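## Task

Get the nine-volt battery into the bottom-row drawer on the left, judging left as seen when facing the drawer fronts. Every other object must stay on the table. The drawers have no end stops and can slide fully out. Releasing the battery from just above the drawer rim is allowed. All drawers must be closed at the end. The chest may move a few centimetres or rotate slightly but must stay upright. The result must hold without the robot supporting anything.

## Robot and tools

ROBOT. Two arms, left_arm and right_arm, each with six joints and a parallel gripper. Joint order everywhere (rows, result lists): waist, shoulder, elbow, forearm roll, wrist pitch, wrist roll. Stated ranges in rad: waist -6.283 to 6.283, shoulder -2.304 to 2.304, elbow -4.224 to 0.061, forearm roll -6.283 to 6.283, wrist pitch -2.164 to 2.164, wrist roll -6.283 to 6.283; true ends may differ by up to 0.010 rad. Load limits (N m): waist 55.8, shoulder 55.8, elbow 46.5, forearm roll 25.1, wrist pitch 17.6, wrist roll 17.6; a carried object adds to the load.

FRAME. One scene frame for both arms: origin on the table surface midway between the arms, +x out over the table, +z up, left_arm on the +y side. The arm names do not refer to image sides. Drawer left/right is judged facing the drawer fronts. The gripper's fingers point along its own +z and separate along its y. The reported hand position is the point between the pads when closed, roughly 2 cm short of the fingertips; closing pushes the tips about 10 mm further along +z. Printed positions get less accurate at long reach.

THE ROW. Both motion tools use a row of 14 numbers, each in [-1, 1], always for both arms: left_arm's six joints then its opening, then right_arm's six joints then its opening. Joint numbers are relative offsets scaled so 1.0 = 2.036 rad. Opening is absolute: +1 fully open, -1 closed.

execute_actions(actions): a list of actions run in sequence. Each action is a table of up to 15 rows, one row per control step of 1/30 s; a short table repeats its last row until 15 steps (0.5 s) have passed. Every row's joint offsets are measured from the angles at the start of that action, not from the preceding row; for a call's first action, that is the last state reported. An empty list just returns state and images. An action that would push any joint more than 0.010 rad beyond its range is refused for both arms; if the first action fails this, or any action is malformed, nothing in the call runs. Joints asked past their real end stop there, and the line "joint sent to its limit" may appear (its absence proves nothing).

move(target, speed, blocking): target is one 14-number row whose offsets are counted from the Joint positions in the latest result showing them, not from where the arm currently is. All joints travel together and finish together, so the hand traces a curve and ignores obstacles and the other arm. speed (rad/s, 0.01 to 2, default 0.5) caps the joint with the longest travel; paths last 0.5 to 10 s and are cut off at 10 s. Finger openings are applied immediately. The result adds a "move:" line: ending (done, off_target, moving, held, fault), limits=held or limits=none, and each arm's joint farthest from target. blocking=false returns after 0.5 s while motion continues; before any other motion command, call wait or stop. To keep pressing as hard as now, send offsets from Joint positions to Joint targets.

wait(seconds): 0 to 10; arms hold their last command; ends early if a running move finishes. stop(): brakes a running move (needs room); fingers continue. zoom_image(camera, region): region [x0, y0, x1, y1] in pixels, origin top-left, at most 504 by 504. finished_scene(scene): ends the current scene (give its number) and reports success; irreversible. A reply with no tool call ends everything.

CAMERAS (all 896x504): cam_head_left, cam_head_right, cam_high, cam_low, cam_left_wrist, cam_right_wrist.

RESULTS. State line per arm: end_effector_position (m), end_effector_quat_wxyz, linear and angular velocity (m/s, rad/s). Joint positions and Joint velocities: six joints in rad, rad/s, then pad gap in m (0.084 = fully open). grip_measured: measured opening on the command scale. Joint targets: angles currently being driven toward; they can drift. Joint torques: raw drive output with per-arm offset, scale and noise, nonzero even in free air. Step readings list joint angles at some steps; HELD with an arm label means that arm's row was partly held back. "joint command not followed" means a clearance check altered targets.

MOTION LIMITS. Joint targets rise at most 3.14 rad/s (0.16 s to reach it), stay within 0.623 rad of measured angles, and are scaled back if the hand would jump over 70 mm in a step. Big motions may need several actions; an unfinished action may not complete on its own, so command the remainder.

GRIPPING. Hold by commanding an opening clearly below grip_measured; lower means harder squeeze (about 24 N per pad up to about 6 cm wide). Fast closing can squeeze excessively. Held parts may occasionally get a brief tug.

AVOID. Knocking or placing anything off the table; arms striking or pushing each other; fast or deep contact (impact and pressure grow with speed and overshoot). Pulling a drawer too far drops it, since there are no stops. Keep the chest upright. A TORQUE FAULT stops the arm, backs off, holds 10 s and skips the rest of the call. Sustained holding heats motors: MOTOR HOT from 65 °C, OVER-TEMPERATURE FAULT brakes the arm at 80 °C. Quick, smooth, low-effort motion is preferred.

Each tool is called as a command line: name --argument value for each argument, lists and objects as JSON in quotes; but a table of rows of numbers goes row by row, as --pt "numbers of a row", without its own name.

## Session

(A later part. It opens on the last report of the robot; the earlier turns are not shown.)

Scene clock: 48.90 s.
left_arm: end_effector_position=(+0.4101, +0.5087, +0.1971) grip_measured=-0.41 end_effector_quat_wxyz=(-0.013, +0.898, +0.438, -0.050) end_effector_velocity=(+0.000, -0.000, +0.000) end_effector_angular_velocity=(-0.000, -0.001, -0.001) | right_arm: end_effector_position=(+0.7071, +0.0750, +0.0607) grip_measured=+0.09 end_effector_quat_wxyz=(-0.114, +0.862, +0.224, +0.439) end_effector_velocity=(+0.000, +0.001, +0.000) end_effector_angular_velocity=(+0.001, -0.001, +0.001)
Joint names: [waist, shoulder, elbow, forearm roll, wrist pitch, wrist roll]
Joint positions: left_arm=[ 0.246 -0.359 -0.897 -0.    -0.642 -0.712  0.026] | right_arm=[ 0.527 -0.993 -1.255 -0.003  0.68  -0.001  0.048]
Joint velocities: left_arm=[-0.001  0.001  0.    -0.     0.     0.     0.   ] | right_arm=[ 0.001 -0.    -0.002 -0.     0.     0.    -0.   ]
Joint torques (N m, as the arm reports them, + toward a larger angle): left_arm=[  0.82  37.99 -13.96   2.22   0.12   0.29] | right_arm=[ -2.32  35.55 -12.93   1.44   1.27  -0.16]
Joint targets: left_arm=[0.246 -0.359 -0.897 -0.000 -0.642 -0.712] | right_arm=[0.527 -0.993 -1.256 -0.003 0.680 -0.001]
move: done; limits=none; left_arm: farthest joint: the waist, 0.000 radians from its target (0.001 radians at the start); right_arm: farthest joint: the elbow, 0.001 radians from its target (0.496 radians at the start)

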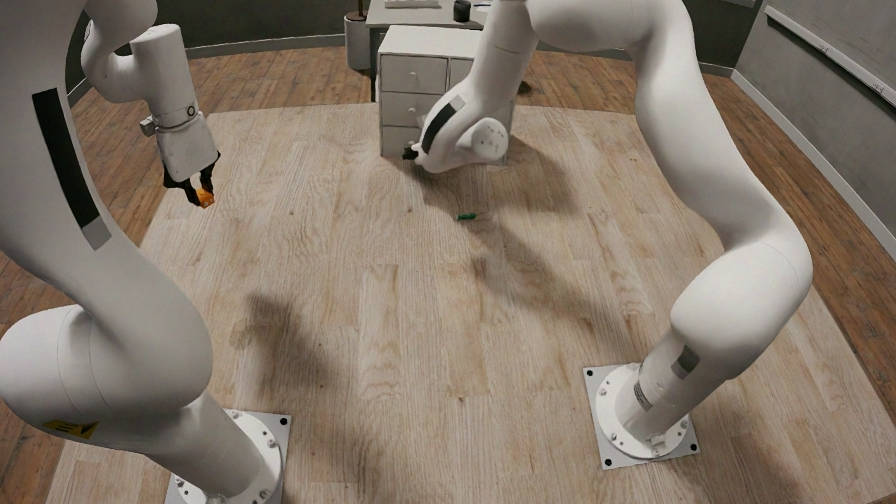

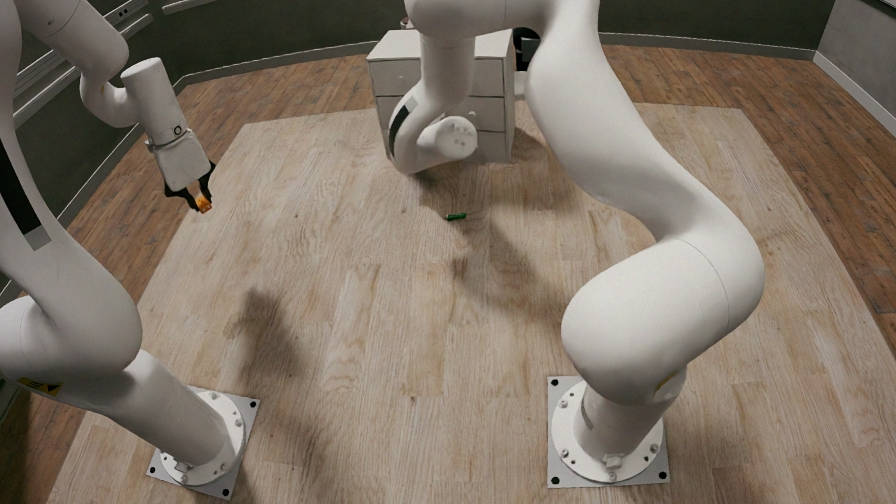

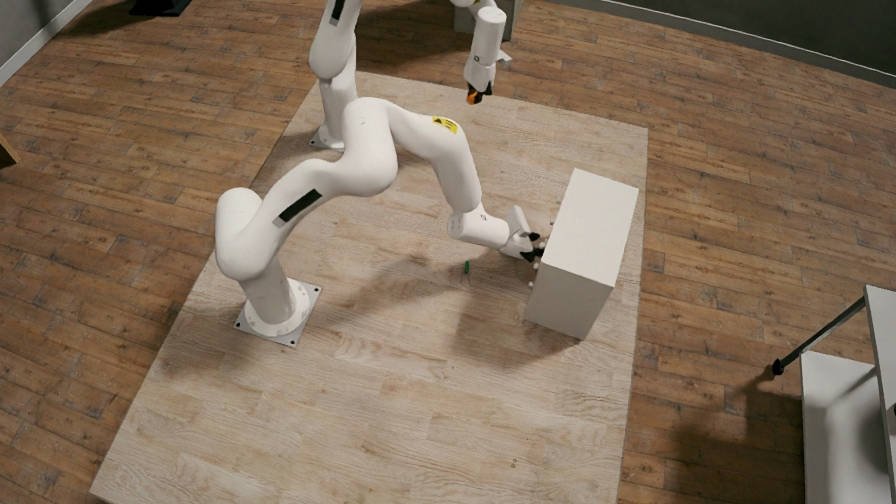

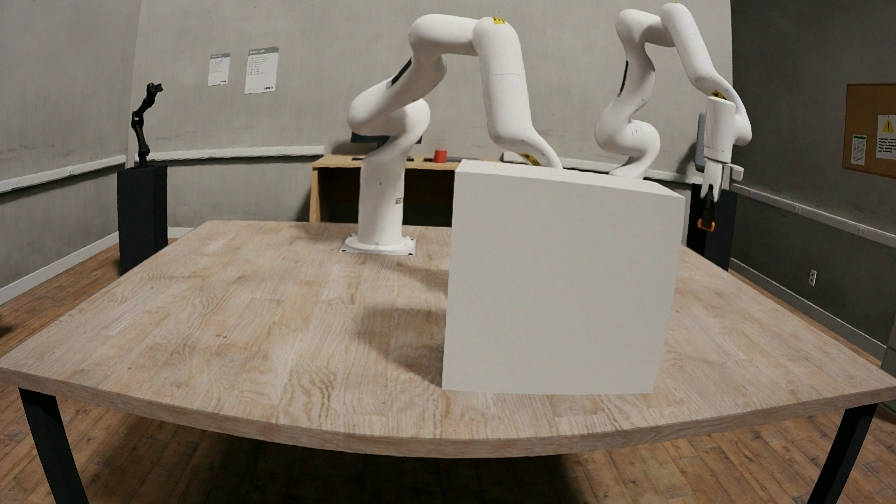

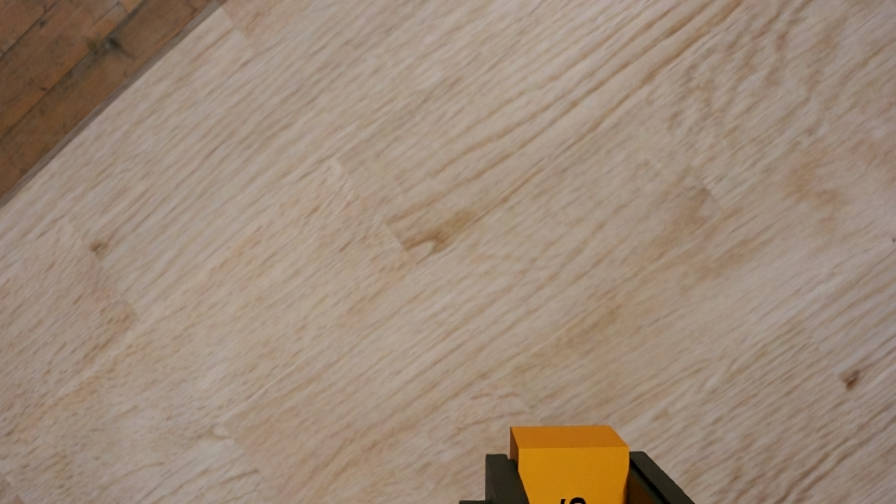

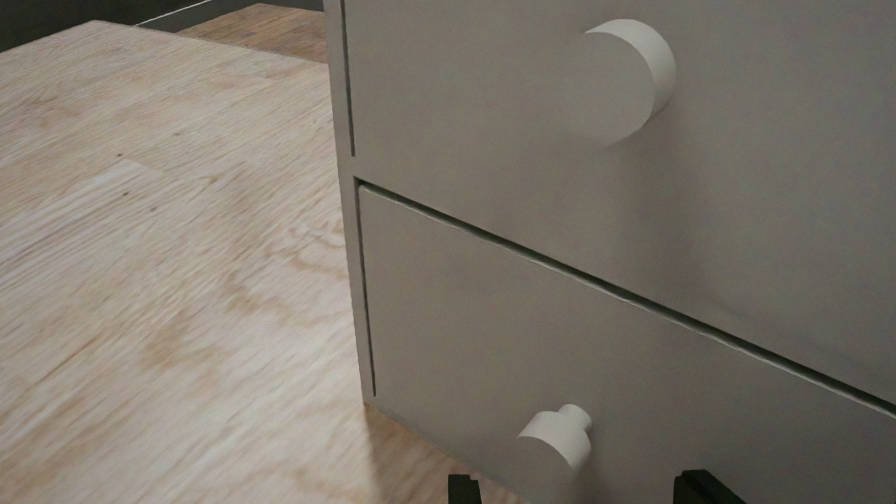

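move --target '[0,0,0,0,0,0,-1, 0,-0.021,-0.049,0,-0.027,0,0.1]' --speed 0.1

move --target '[0,0,0,0,0,0,-1, 0,0,0,0,0,0,-1]'

Scene clock: 53.90 s.
left_arm: end_effector_position=(+0.4101, +0.5087, +0.1971) grip_measured=-0.41 end_effector_quat_wxyz=(-0.013, +0.898, +0.438, -0.050) end_effector_velocity=(+0.001, -0.000, -0.000) end_effector_angular_velocity=(-0.000, +0.000, -0.003) | right_arm: end_effector_position=(+0.7332, +0.0895, +0.0622) grip_measured=+0.09 end_effector_quat_wxyz=(-0.114, +0.862, +0.224, +0.440) end_effector_velocity=(+0.000, +0.001, +0.000) end_effector_angular_velocity=(+0.000, -0.001, +0.001)
Joint names: [waist, shoulder, elbow, forearm roll, wrist pitch, wrist roll]
Joint positions: left_arm=[ 0.246 -0.359 -0.897 -0.    -0.642 -0.712  0.026] | right_arm=[ 0.527 -1.036 -1.355 -0.003  0.625 -0.001  0.048]
Joint velocities: left_arm=[-0.001 -0.002 -0.002  0.    -0.     0.002  0.   ] | right_arm=[ 0.001 -0.    -0.002 -0.    -0.001  0.    -0.   ]
Joint torques (N m, as the arm reports them, + toward a larger angle): left_arm=[  4.35  39.56 -13.77   2.47   0.32  -0.1 ] | right_arm=[ -3.58  44.26 -17.55   0.19   2.21  -0.54]
Joint targets: left_arm=[0.246 -0.359 -0.897 -0.000 -0.642 -0.712] | right_arm=[0.527 -1.036 -1.355 -0.003 0.625 -0.001]
move: done; limits=none; left_arm: farthest joint: the waist, 0.000 radians from its target (0.000 radians at the start); right_arm: farthest joint: the waist, 0.000 radians from its target (0.000 radians at the start)

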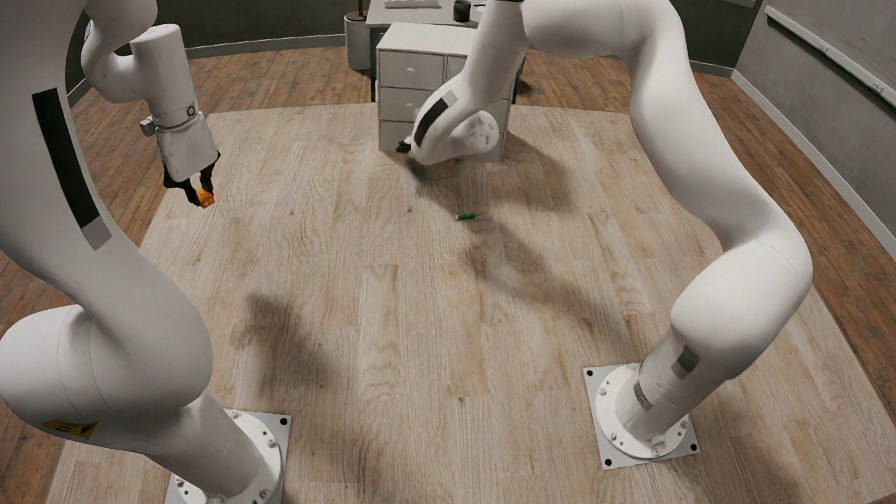

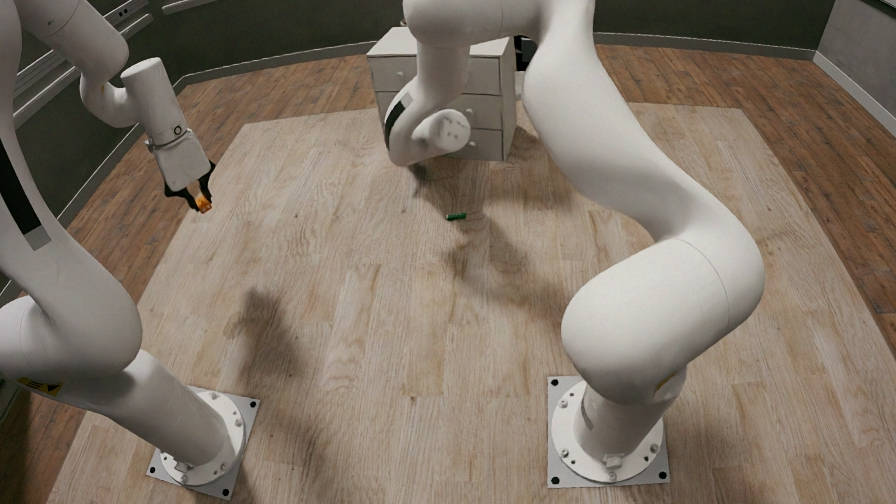

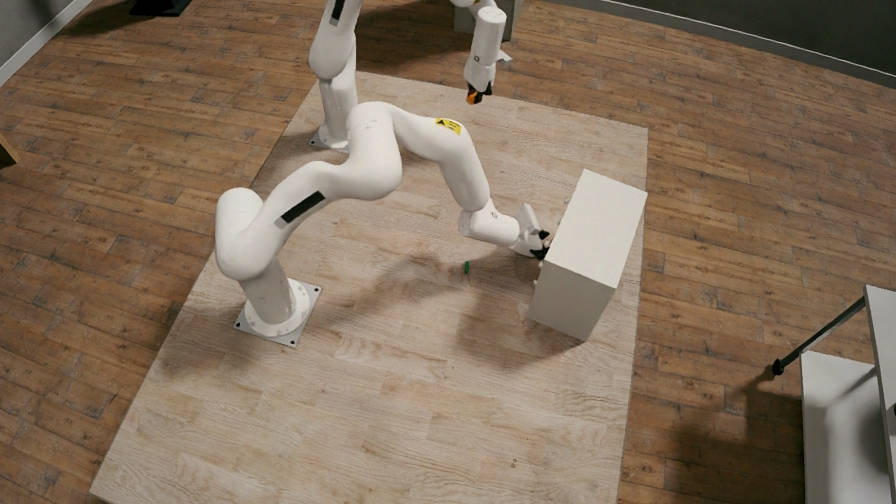

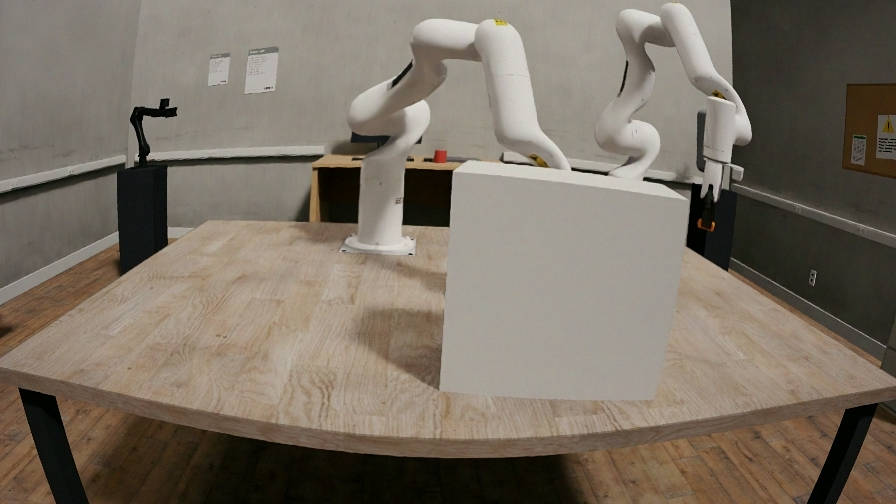

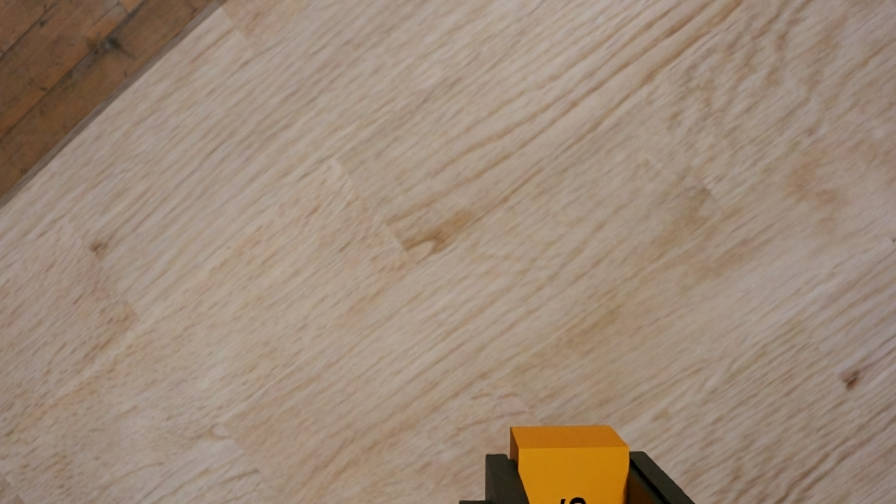

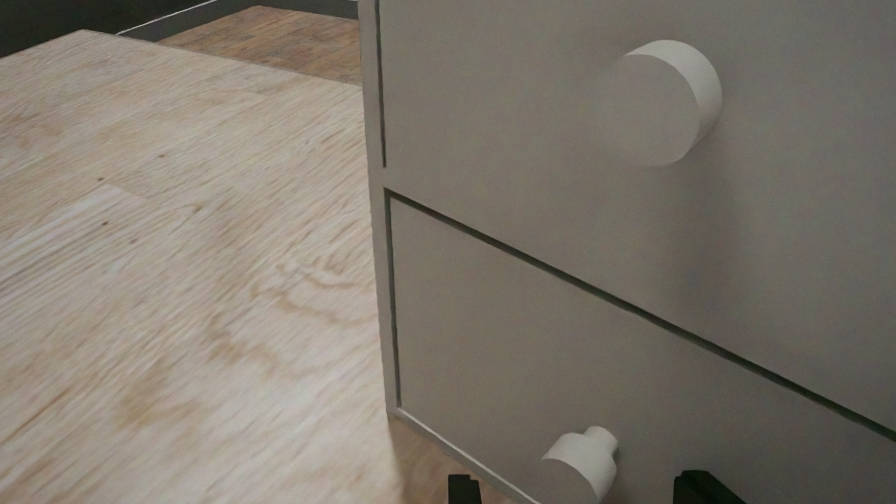

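Scene clock: 54.40 s.
left_arm: end_effector_position=(+0.4101, +0.5087, +0.1971) grip_measured=-0.41 end_effector_quat_wxyz=(-0.013, +0.898, +0.438, -0.050) end_effector_velocity=(+0.000, -0.000, -0.000) end_effector_angular_velocity=(-0.000, +0.000, -0.000) | right_arm: end_effector_position=(+0.7336, +0.0895, +0.0627) grip_measured=-1.00 end_effector_quat_wxyz=(-0.114, +0.862, +0.224, +0.441) end_effector_velocity=(-0.000, +0.000, -0.001) end_effector_angular_velocity=(-0.001, +0.001, +0.000)
Joint names: [waist, shoulder, elbow, forearm roll, wrist pitch, wrist roll]
Joint positions: left_arm=[ 0.246 -0.359 -0.897 -0.    -0.642 -0.712  0.026] | right_arm=[ 0.527 -1.035 -1.355 -0.002  0.626 -0.001  0.   ]
Joint velocities: left_arm=[-0.001 -0.001 -0.001 -0.     0.    -0.     0.   ] | right_arm=[ 0.    -0.001 -0.001 -0.    -0.001  0.     0.   ]
Joint torques (N m, as the arm reports them, + toward a larger angle): left_arm=[ -0.57  40.39 -15.05   2.13  -0.05  -0.13] | right_arm=[ -0.38  34.97 -14.75   0.76   0.87  -0.19]
Joint targets: left_arm=[0.246 -0.359 -0.897 -0.000 -0.642 -0.712] | right_arm=[0.527 -1.036 -1.355 -0.003 0.625 -0.001]
move: done; limits=none; left_arm: farthest joint: the waist, 0.000 radians from its target (0.000 radians at the start); right_arm: farthest joint: the shoulder, 0.001 radians from its target (0.000 radians at the start)

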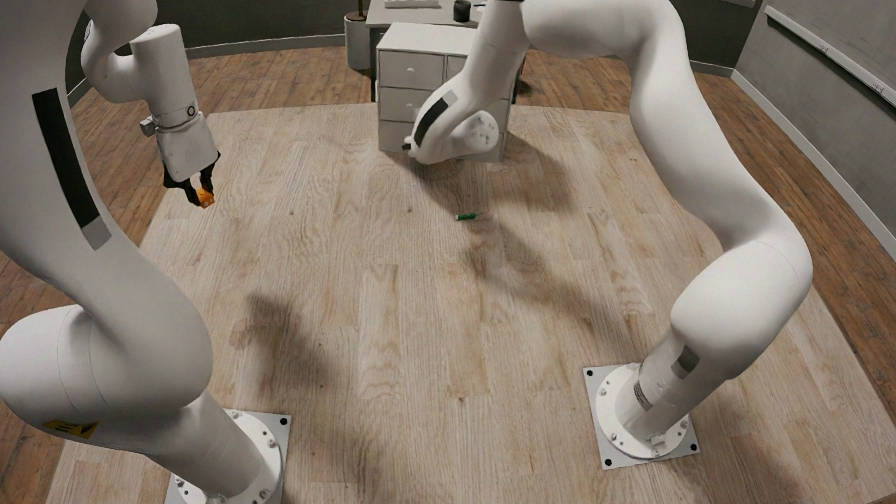

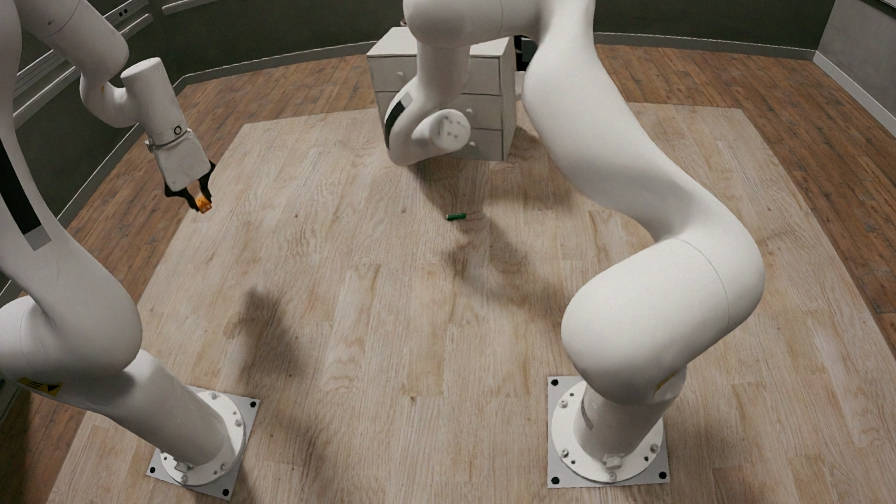

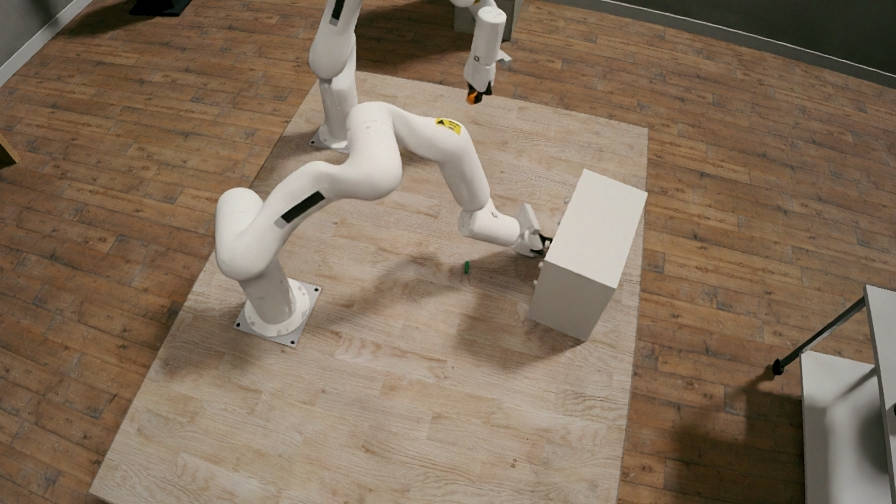

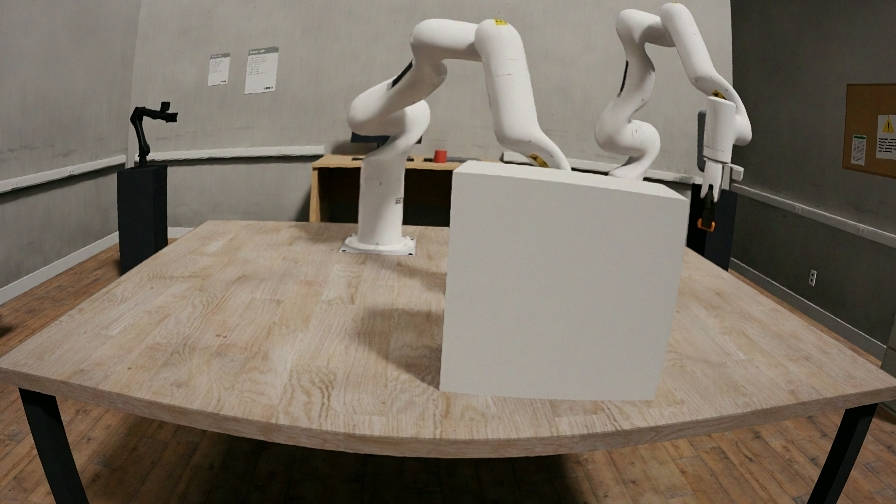

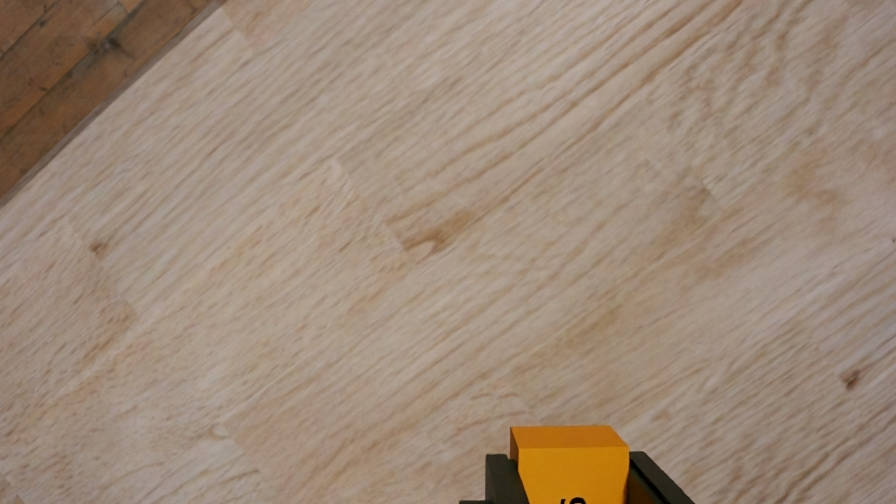

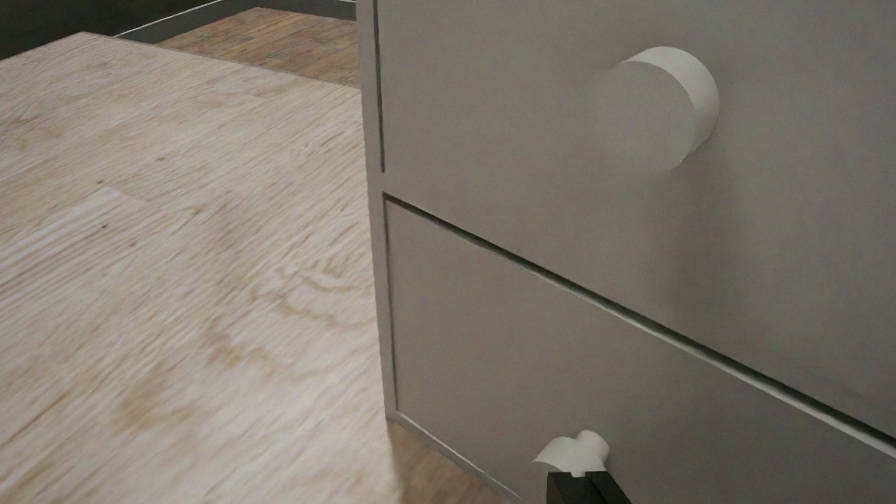

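move --target '[0,0,0,0,0,0,-1, 0,0.012,-0.012,0,0,0,0.4]' --speed 0.15

Scene clock: 68.10 s.
left_arm: end_effector_position=(+0.4101, +0.5087, +0.1971) grip_measured=-0.41 end_effector_quat_wxyz=(-0.013, +0.898, +0.438, -0.050) end_effector_velocity=(-0.000, -0.000, -0.000) end_effector_angular_velocity=(-0.000, +0.001, +0.001) | right_arm: end_effector_position=(+0.7500, +0.0987, +0.0945) grip_measured=+0.39 end_effector_quat_wxyz=(-0.119, +0.851, +0.221, +0.462) end_effector_velocity=(+0.001, -0.000, +0.001) end_effector_angular_velocity=(+0.000, -0.001, -0.000)
Joint names: [waist, shoulder, elbow, forearm roll, wrist pitch, wrist roll]
Joint positions: left_arm=[ 0.246 -0.359 -0.897 -0.    -0.642 -0.712  0.026] | right_arm=[ 0.527 -1.011 -1.379 -0.002  0.626 -0.001  0.061]
Joint velocities: left_arm=[-0.     0.     0.001 -0.    -0.    -0.001 -0.   ] | right_arm=[-0.     0.    -0.001 -0.     0.001 -0.    -0.   ]
Joint torques (N m, as the arm reports them, + toward a larger angle): left_arm=[ -0.91  41.65 -13.52   2.72   0.23  -0.04] | right_arm=[ -4.73  43.66 -16.23   1.34   2.13  -0.25]
Joint targets: left_arm=[0.246 -0.359 -0.897 -0.000 -0.642 -0.712] | right_arm=[0.527 -1.011 -1.379 -0.002 0.626 -0.001]
move: done; limits=none; left_arm: farthest joint: the waist, 0.000 radians from its target (0.000 radians at the start); right_arm: farthest joint: the waist, 0.000 radians from its target (0.000 radians at the start)

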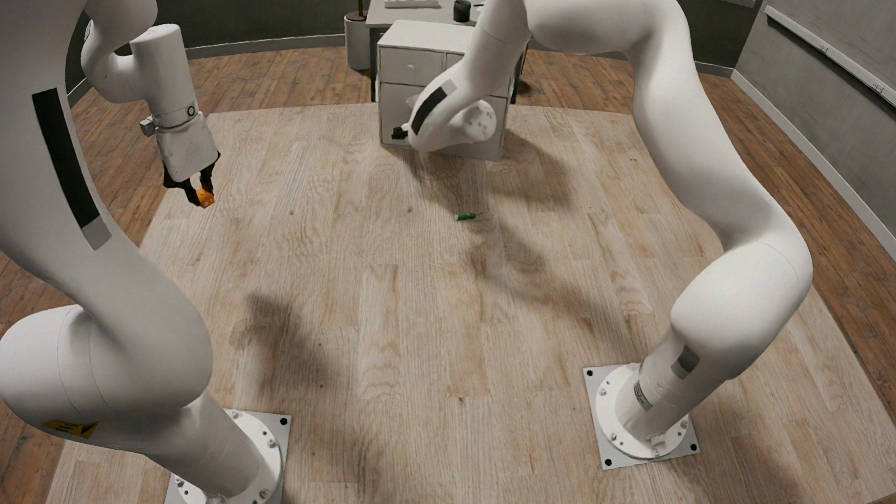

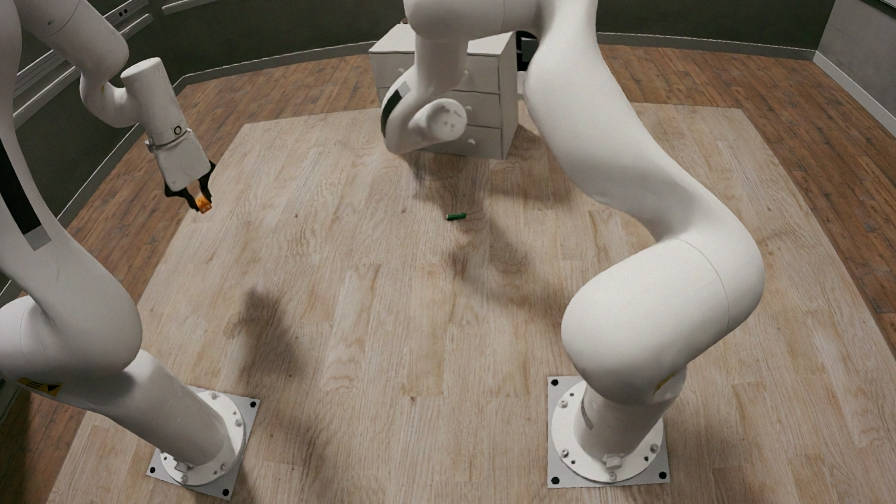

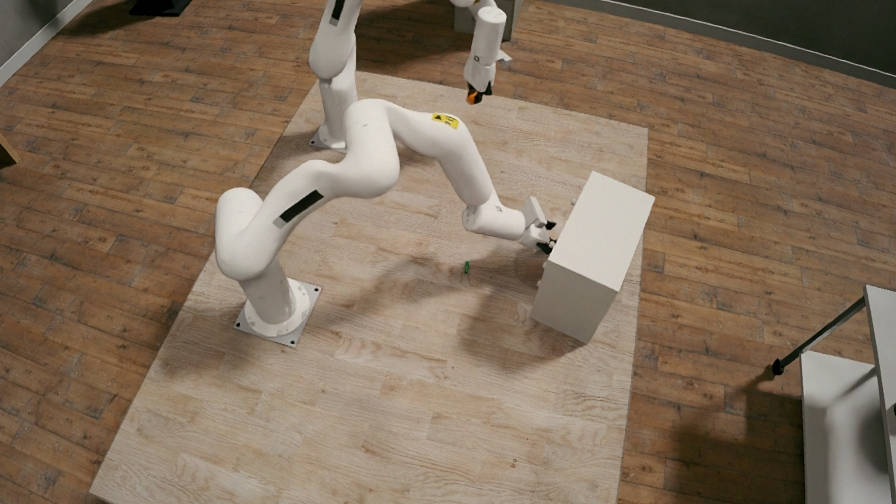

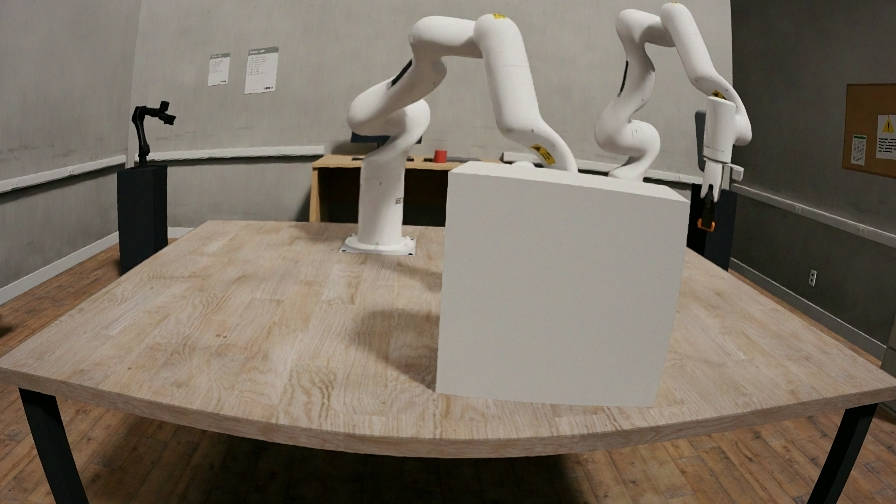

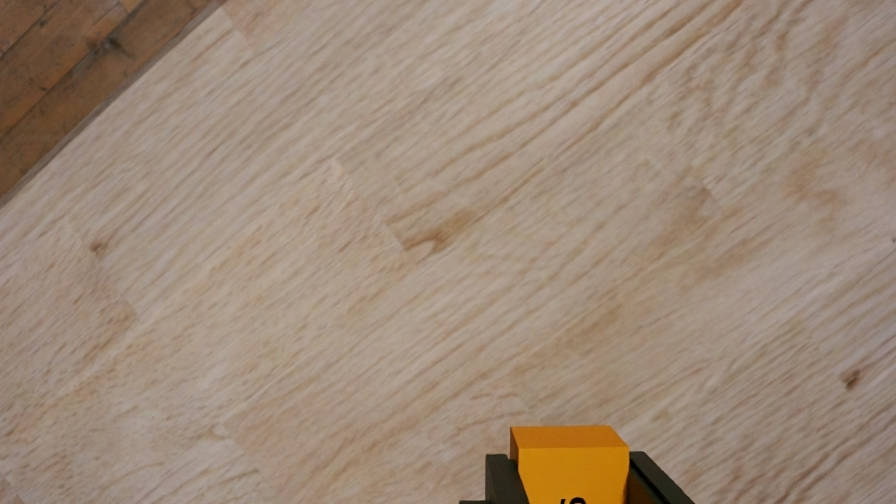

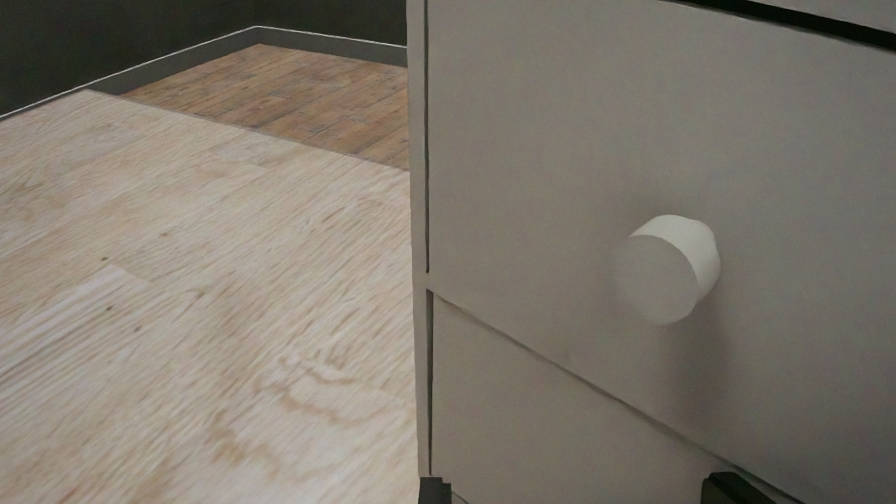

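move --target '[0,0,0,0,0,0,-1, 0,0.012,0.063,0,0.027,-0.378,0.2]' --speed 0.4

Scene clock: 84.43 s.
left_arm: end_effector_position=(+0.4101, +0.5087, +0.1971) grip_measured=-0.41 end_effector_quat_wxyz=(-0.013, +0.898, +0.438, -0.050) end_effector_velocity=(+0.001, +0.000, +0.000) end_effector_angular_velocity=(+0.001, -0.001, +0.000) | right_arm: end_effector_position=(+0.7071, +0.0749, +0.0641) grip_measured=+0.19 end_effector_quat_wxyz=(+0.060, +0.714, +0.531, +0.451) end_effector_velocity=(-0.001, +0.000, -0.001) end_effector_angular_velocity=(-0.001, +0.001, +0.001)
Joint names: [waist, shoulder, elbow, forearm roll, wrist pitch, wrist roll]
Joint positions: left_arm=[ 0.246 -0.359 -0.897 -0.    -0.642 -0.712  0.026] | right_arm=[ 0.527 -0.986 -1.251 -0.002  0.681 -0.77   0.052]
Joint velocities: left_arm=[ 0.    -0.    -0.001  0.001  0.    -0.001  0.   ] | right_arm=[ 0.001 -0.     0.001 -0.    -0.    -0.001  0.   ]
Joint torques (N m, as the arm reports them, + toward a larger angle): left_arm=[  0.34  40.59 -14.17   2.76  -0.12   0.09] | right_arm=[  0.27  38.54 -12.67   1.71   1.43  -0.31]
Joint targets: left_arm=[0.246 -0.359 -0.897 -0.000 -0.642 -0.712] | right_arm=[0.527 -0.986 -1.251 -0.002 0.681 -0.770]
move: done; limits=none; left_arm: farthest joint: the waist, 0.000 radians from its target (0.000 radians at the start); right_arm: farthest joint: the wrist roll, 0.001 radians from its target (0.770 radians at the start)

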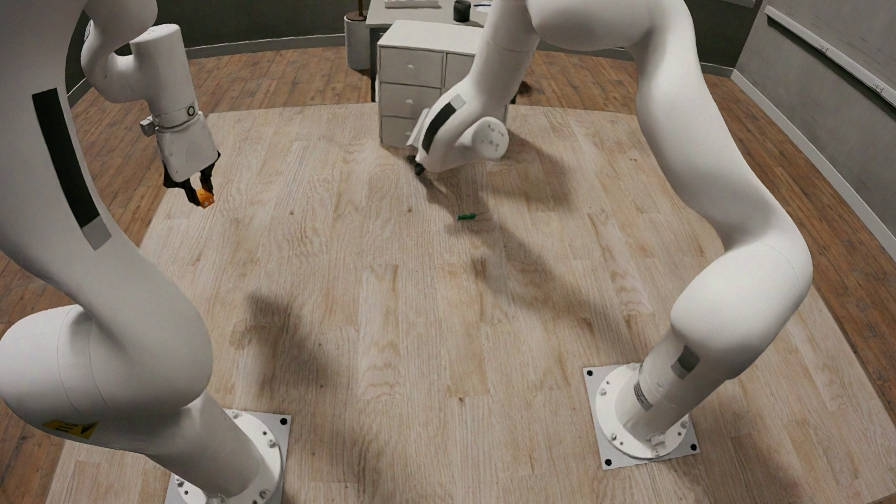

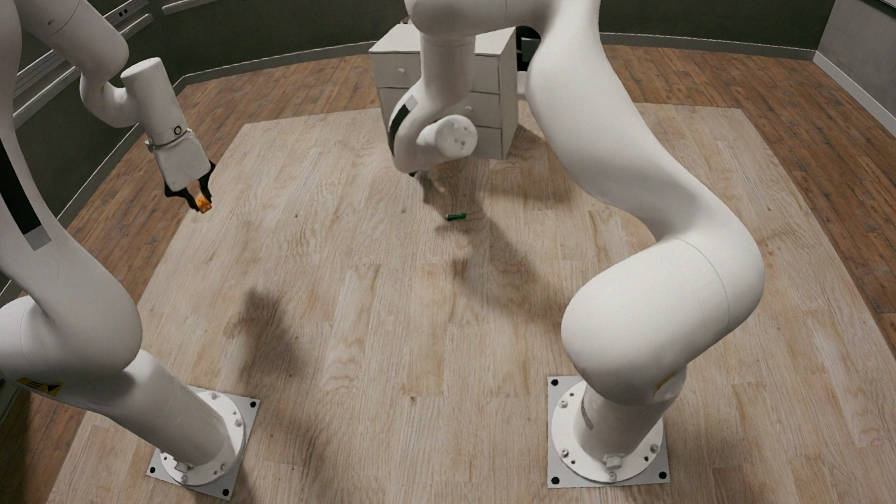

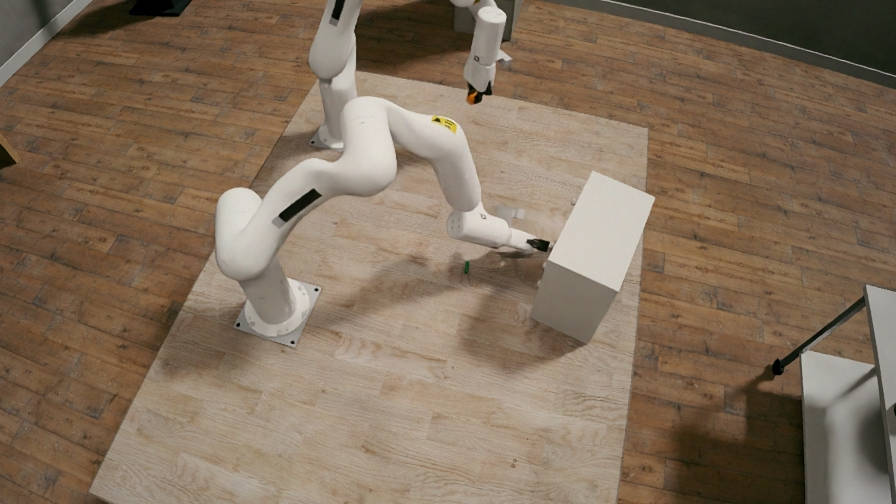

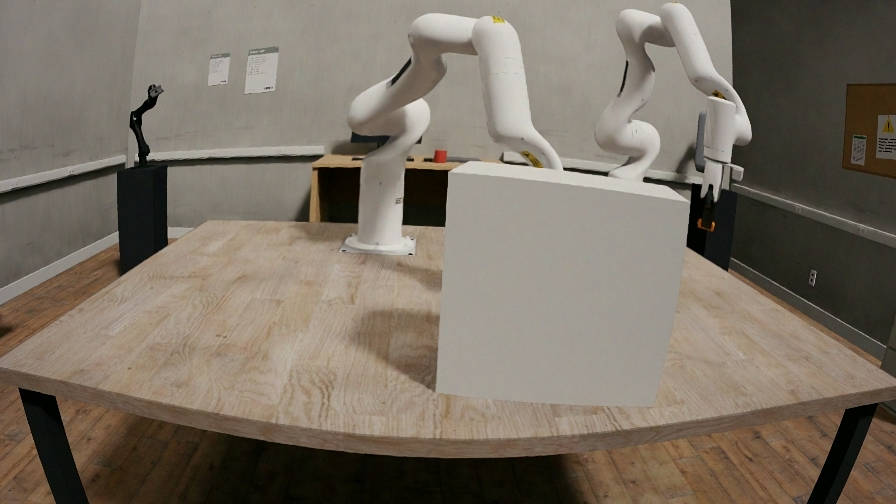

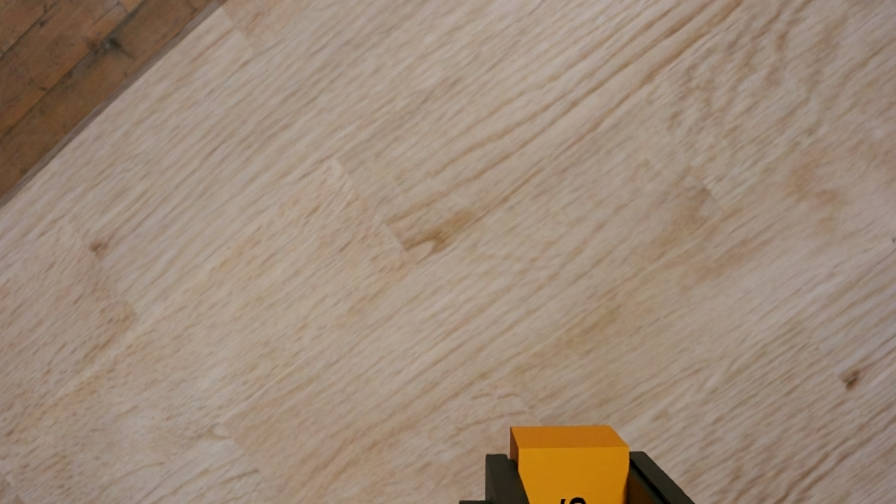

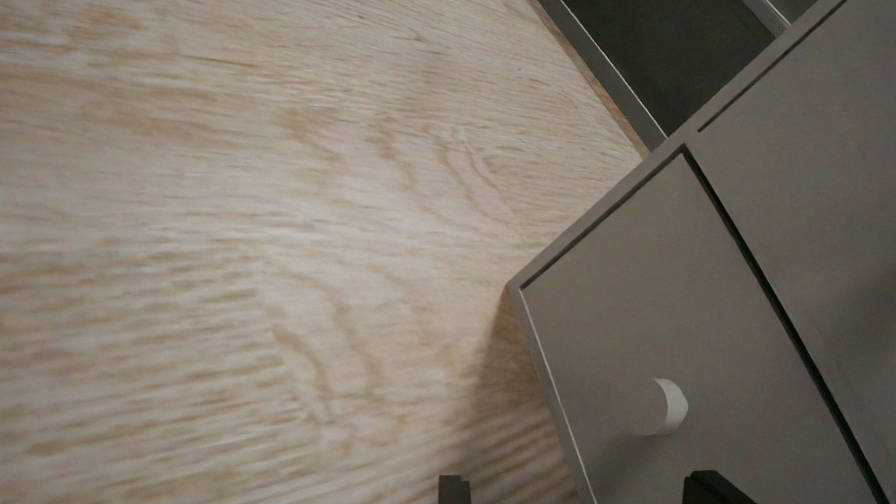

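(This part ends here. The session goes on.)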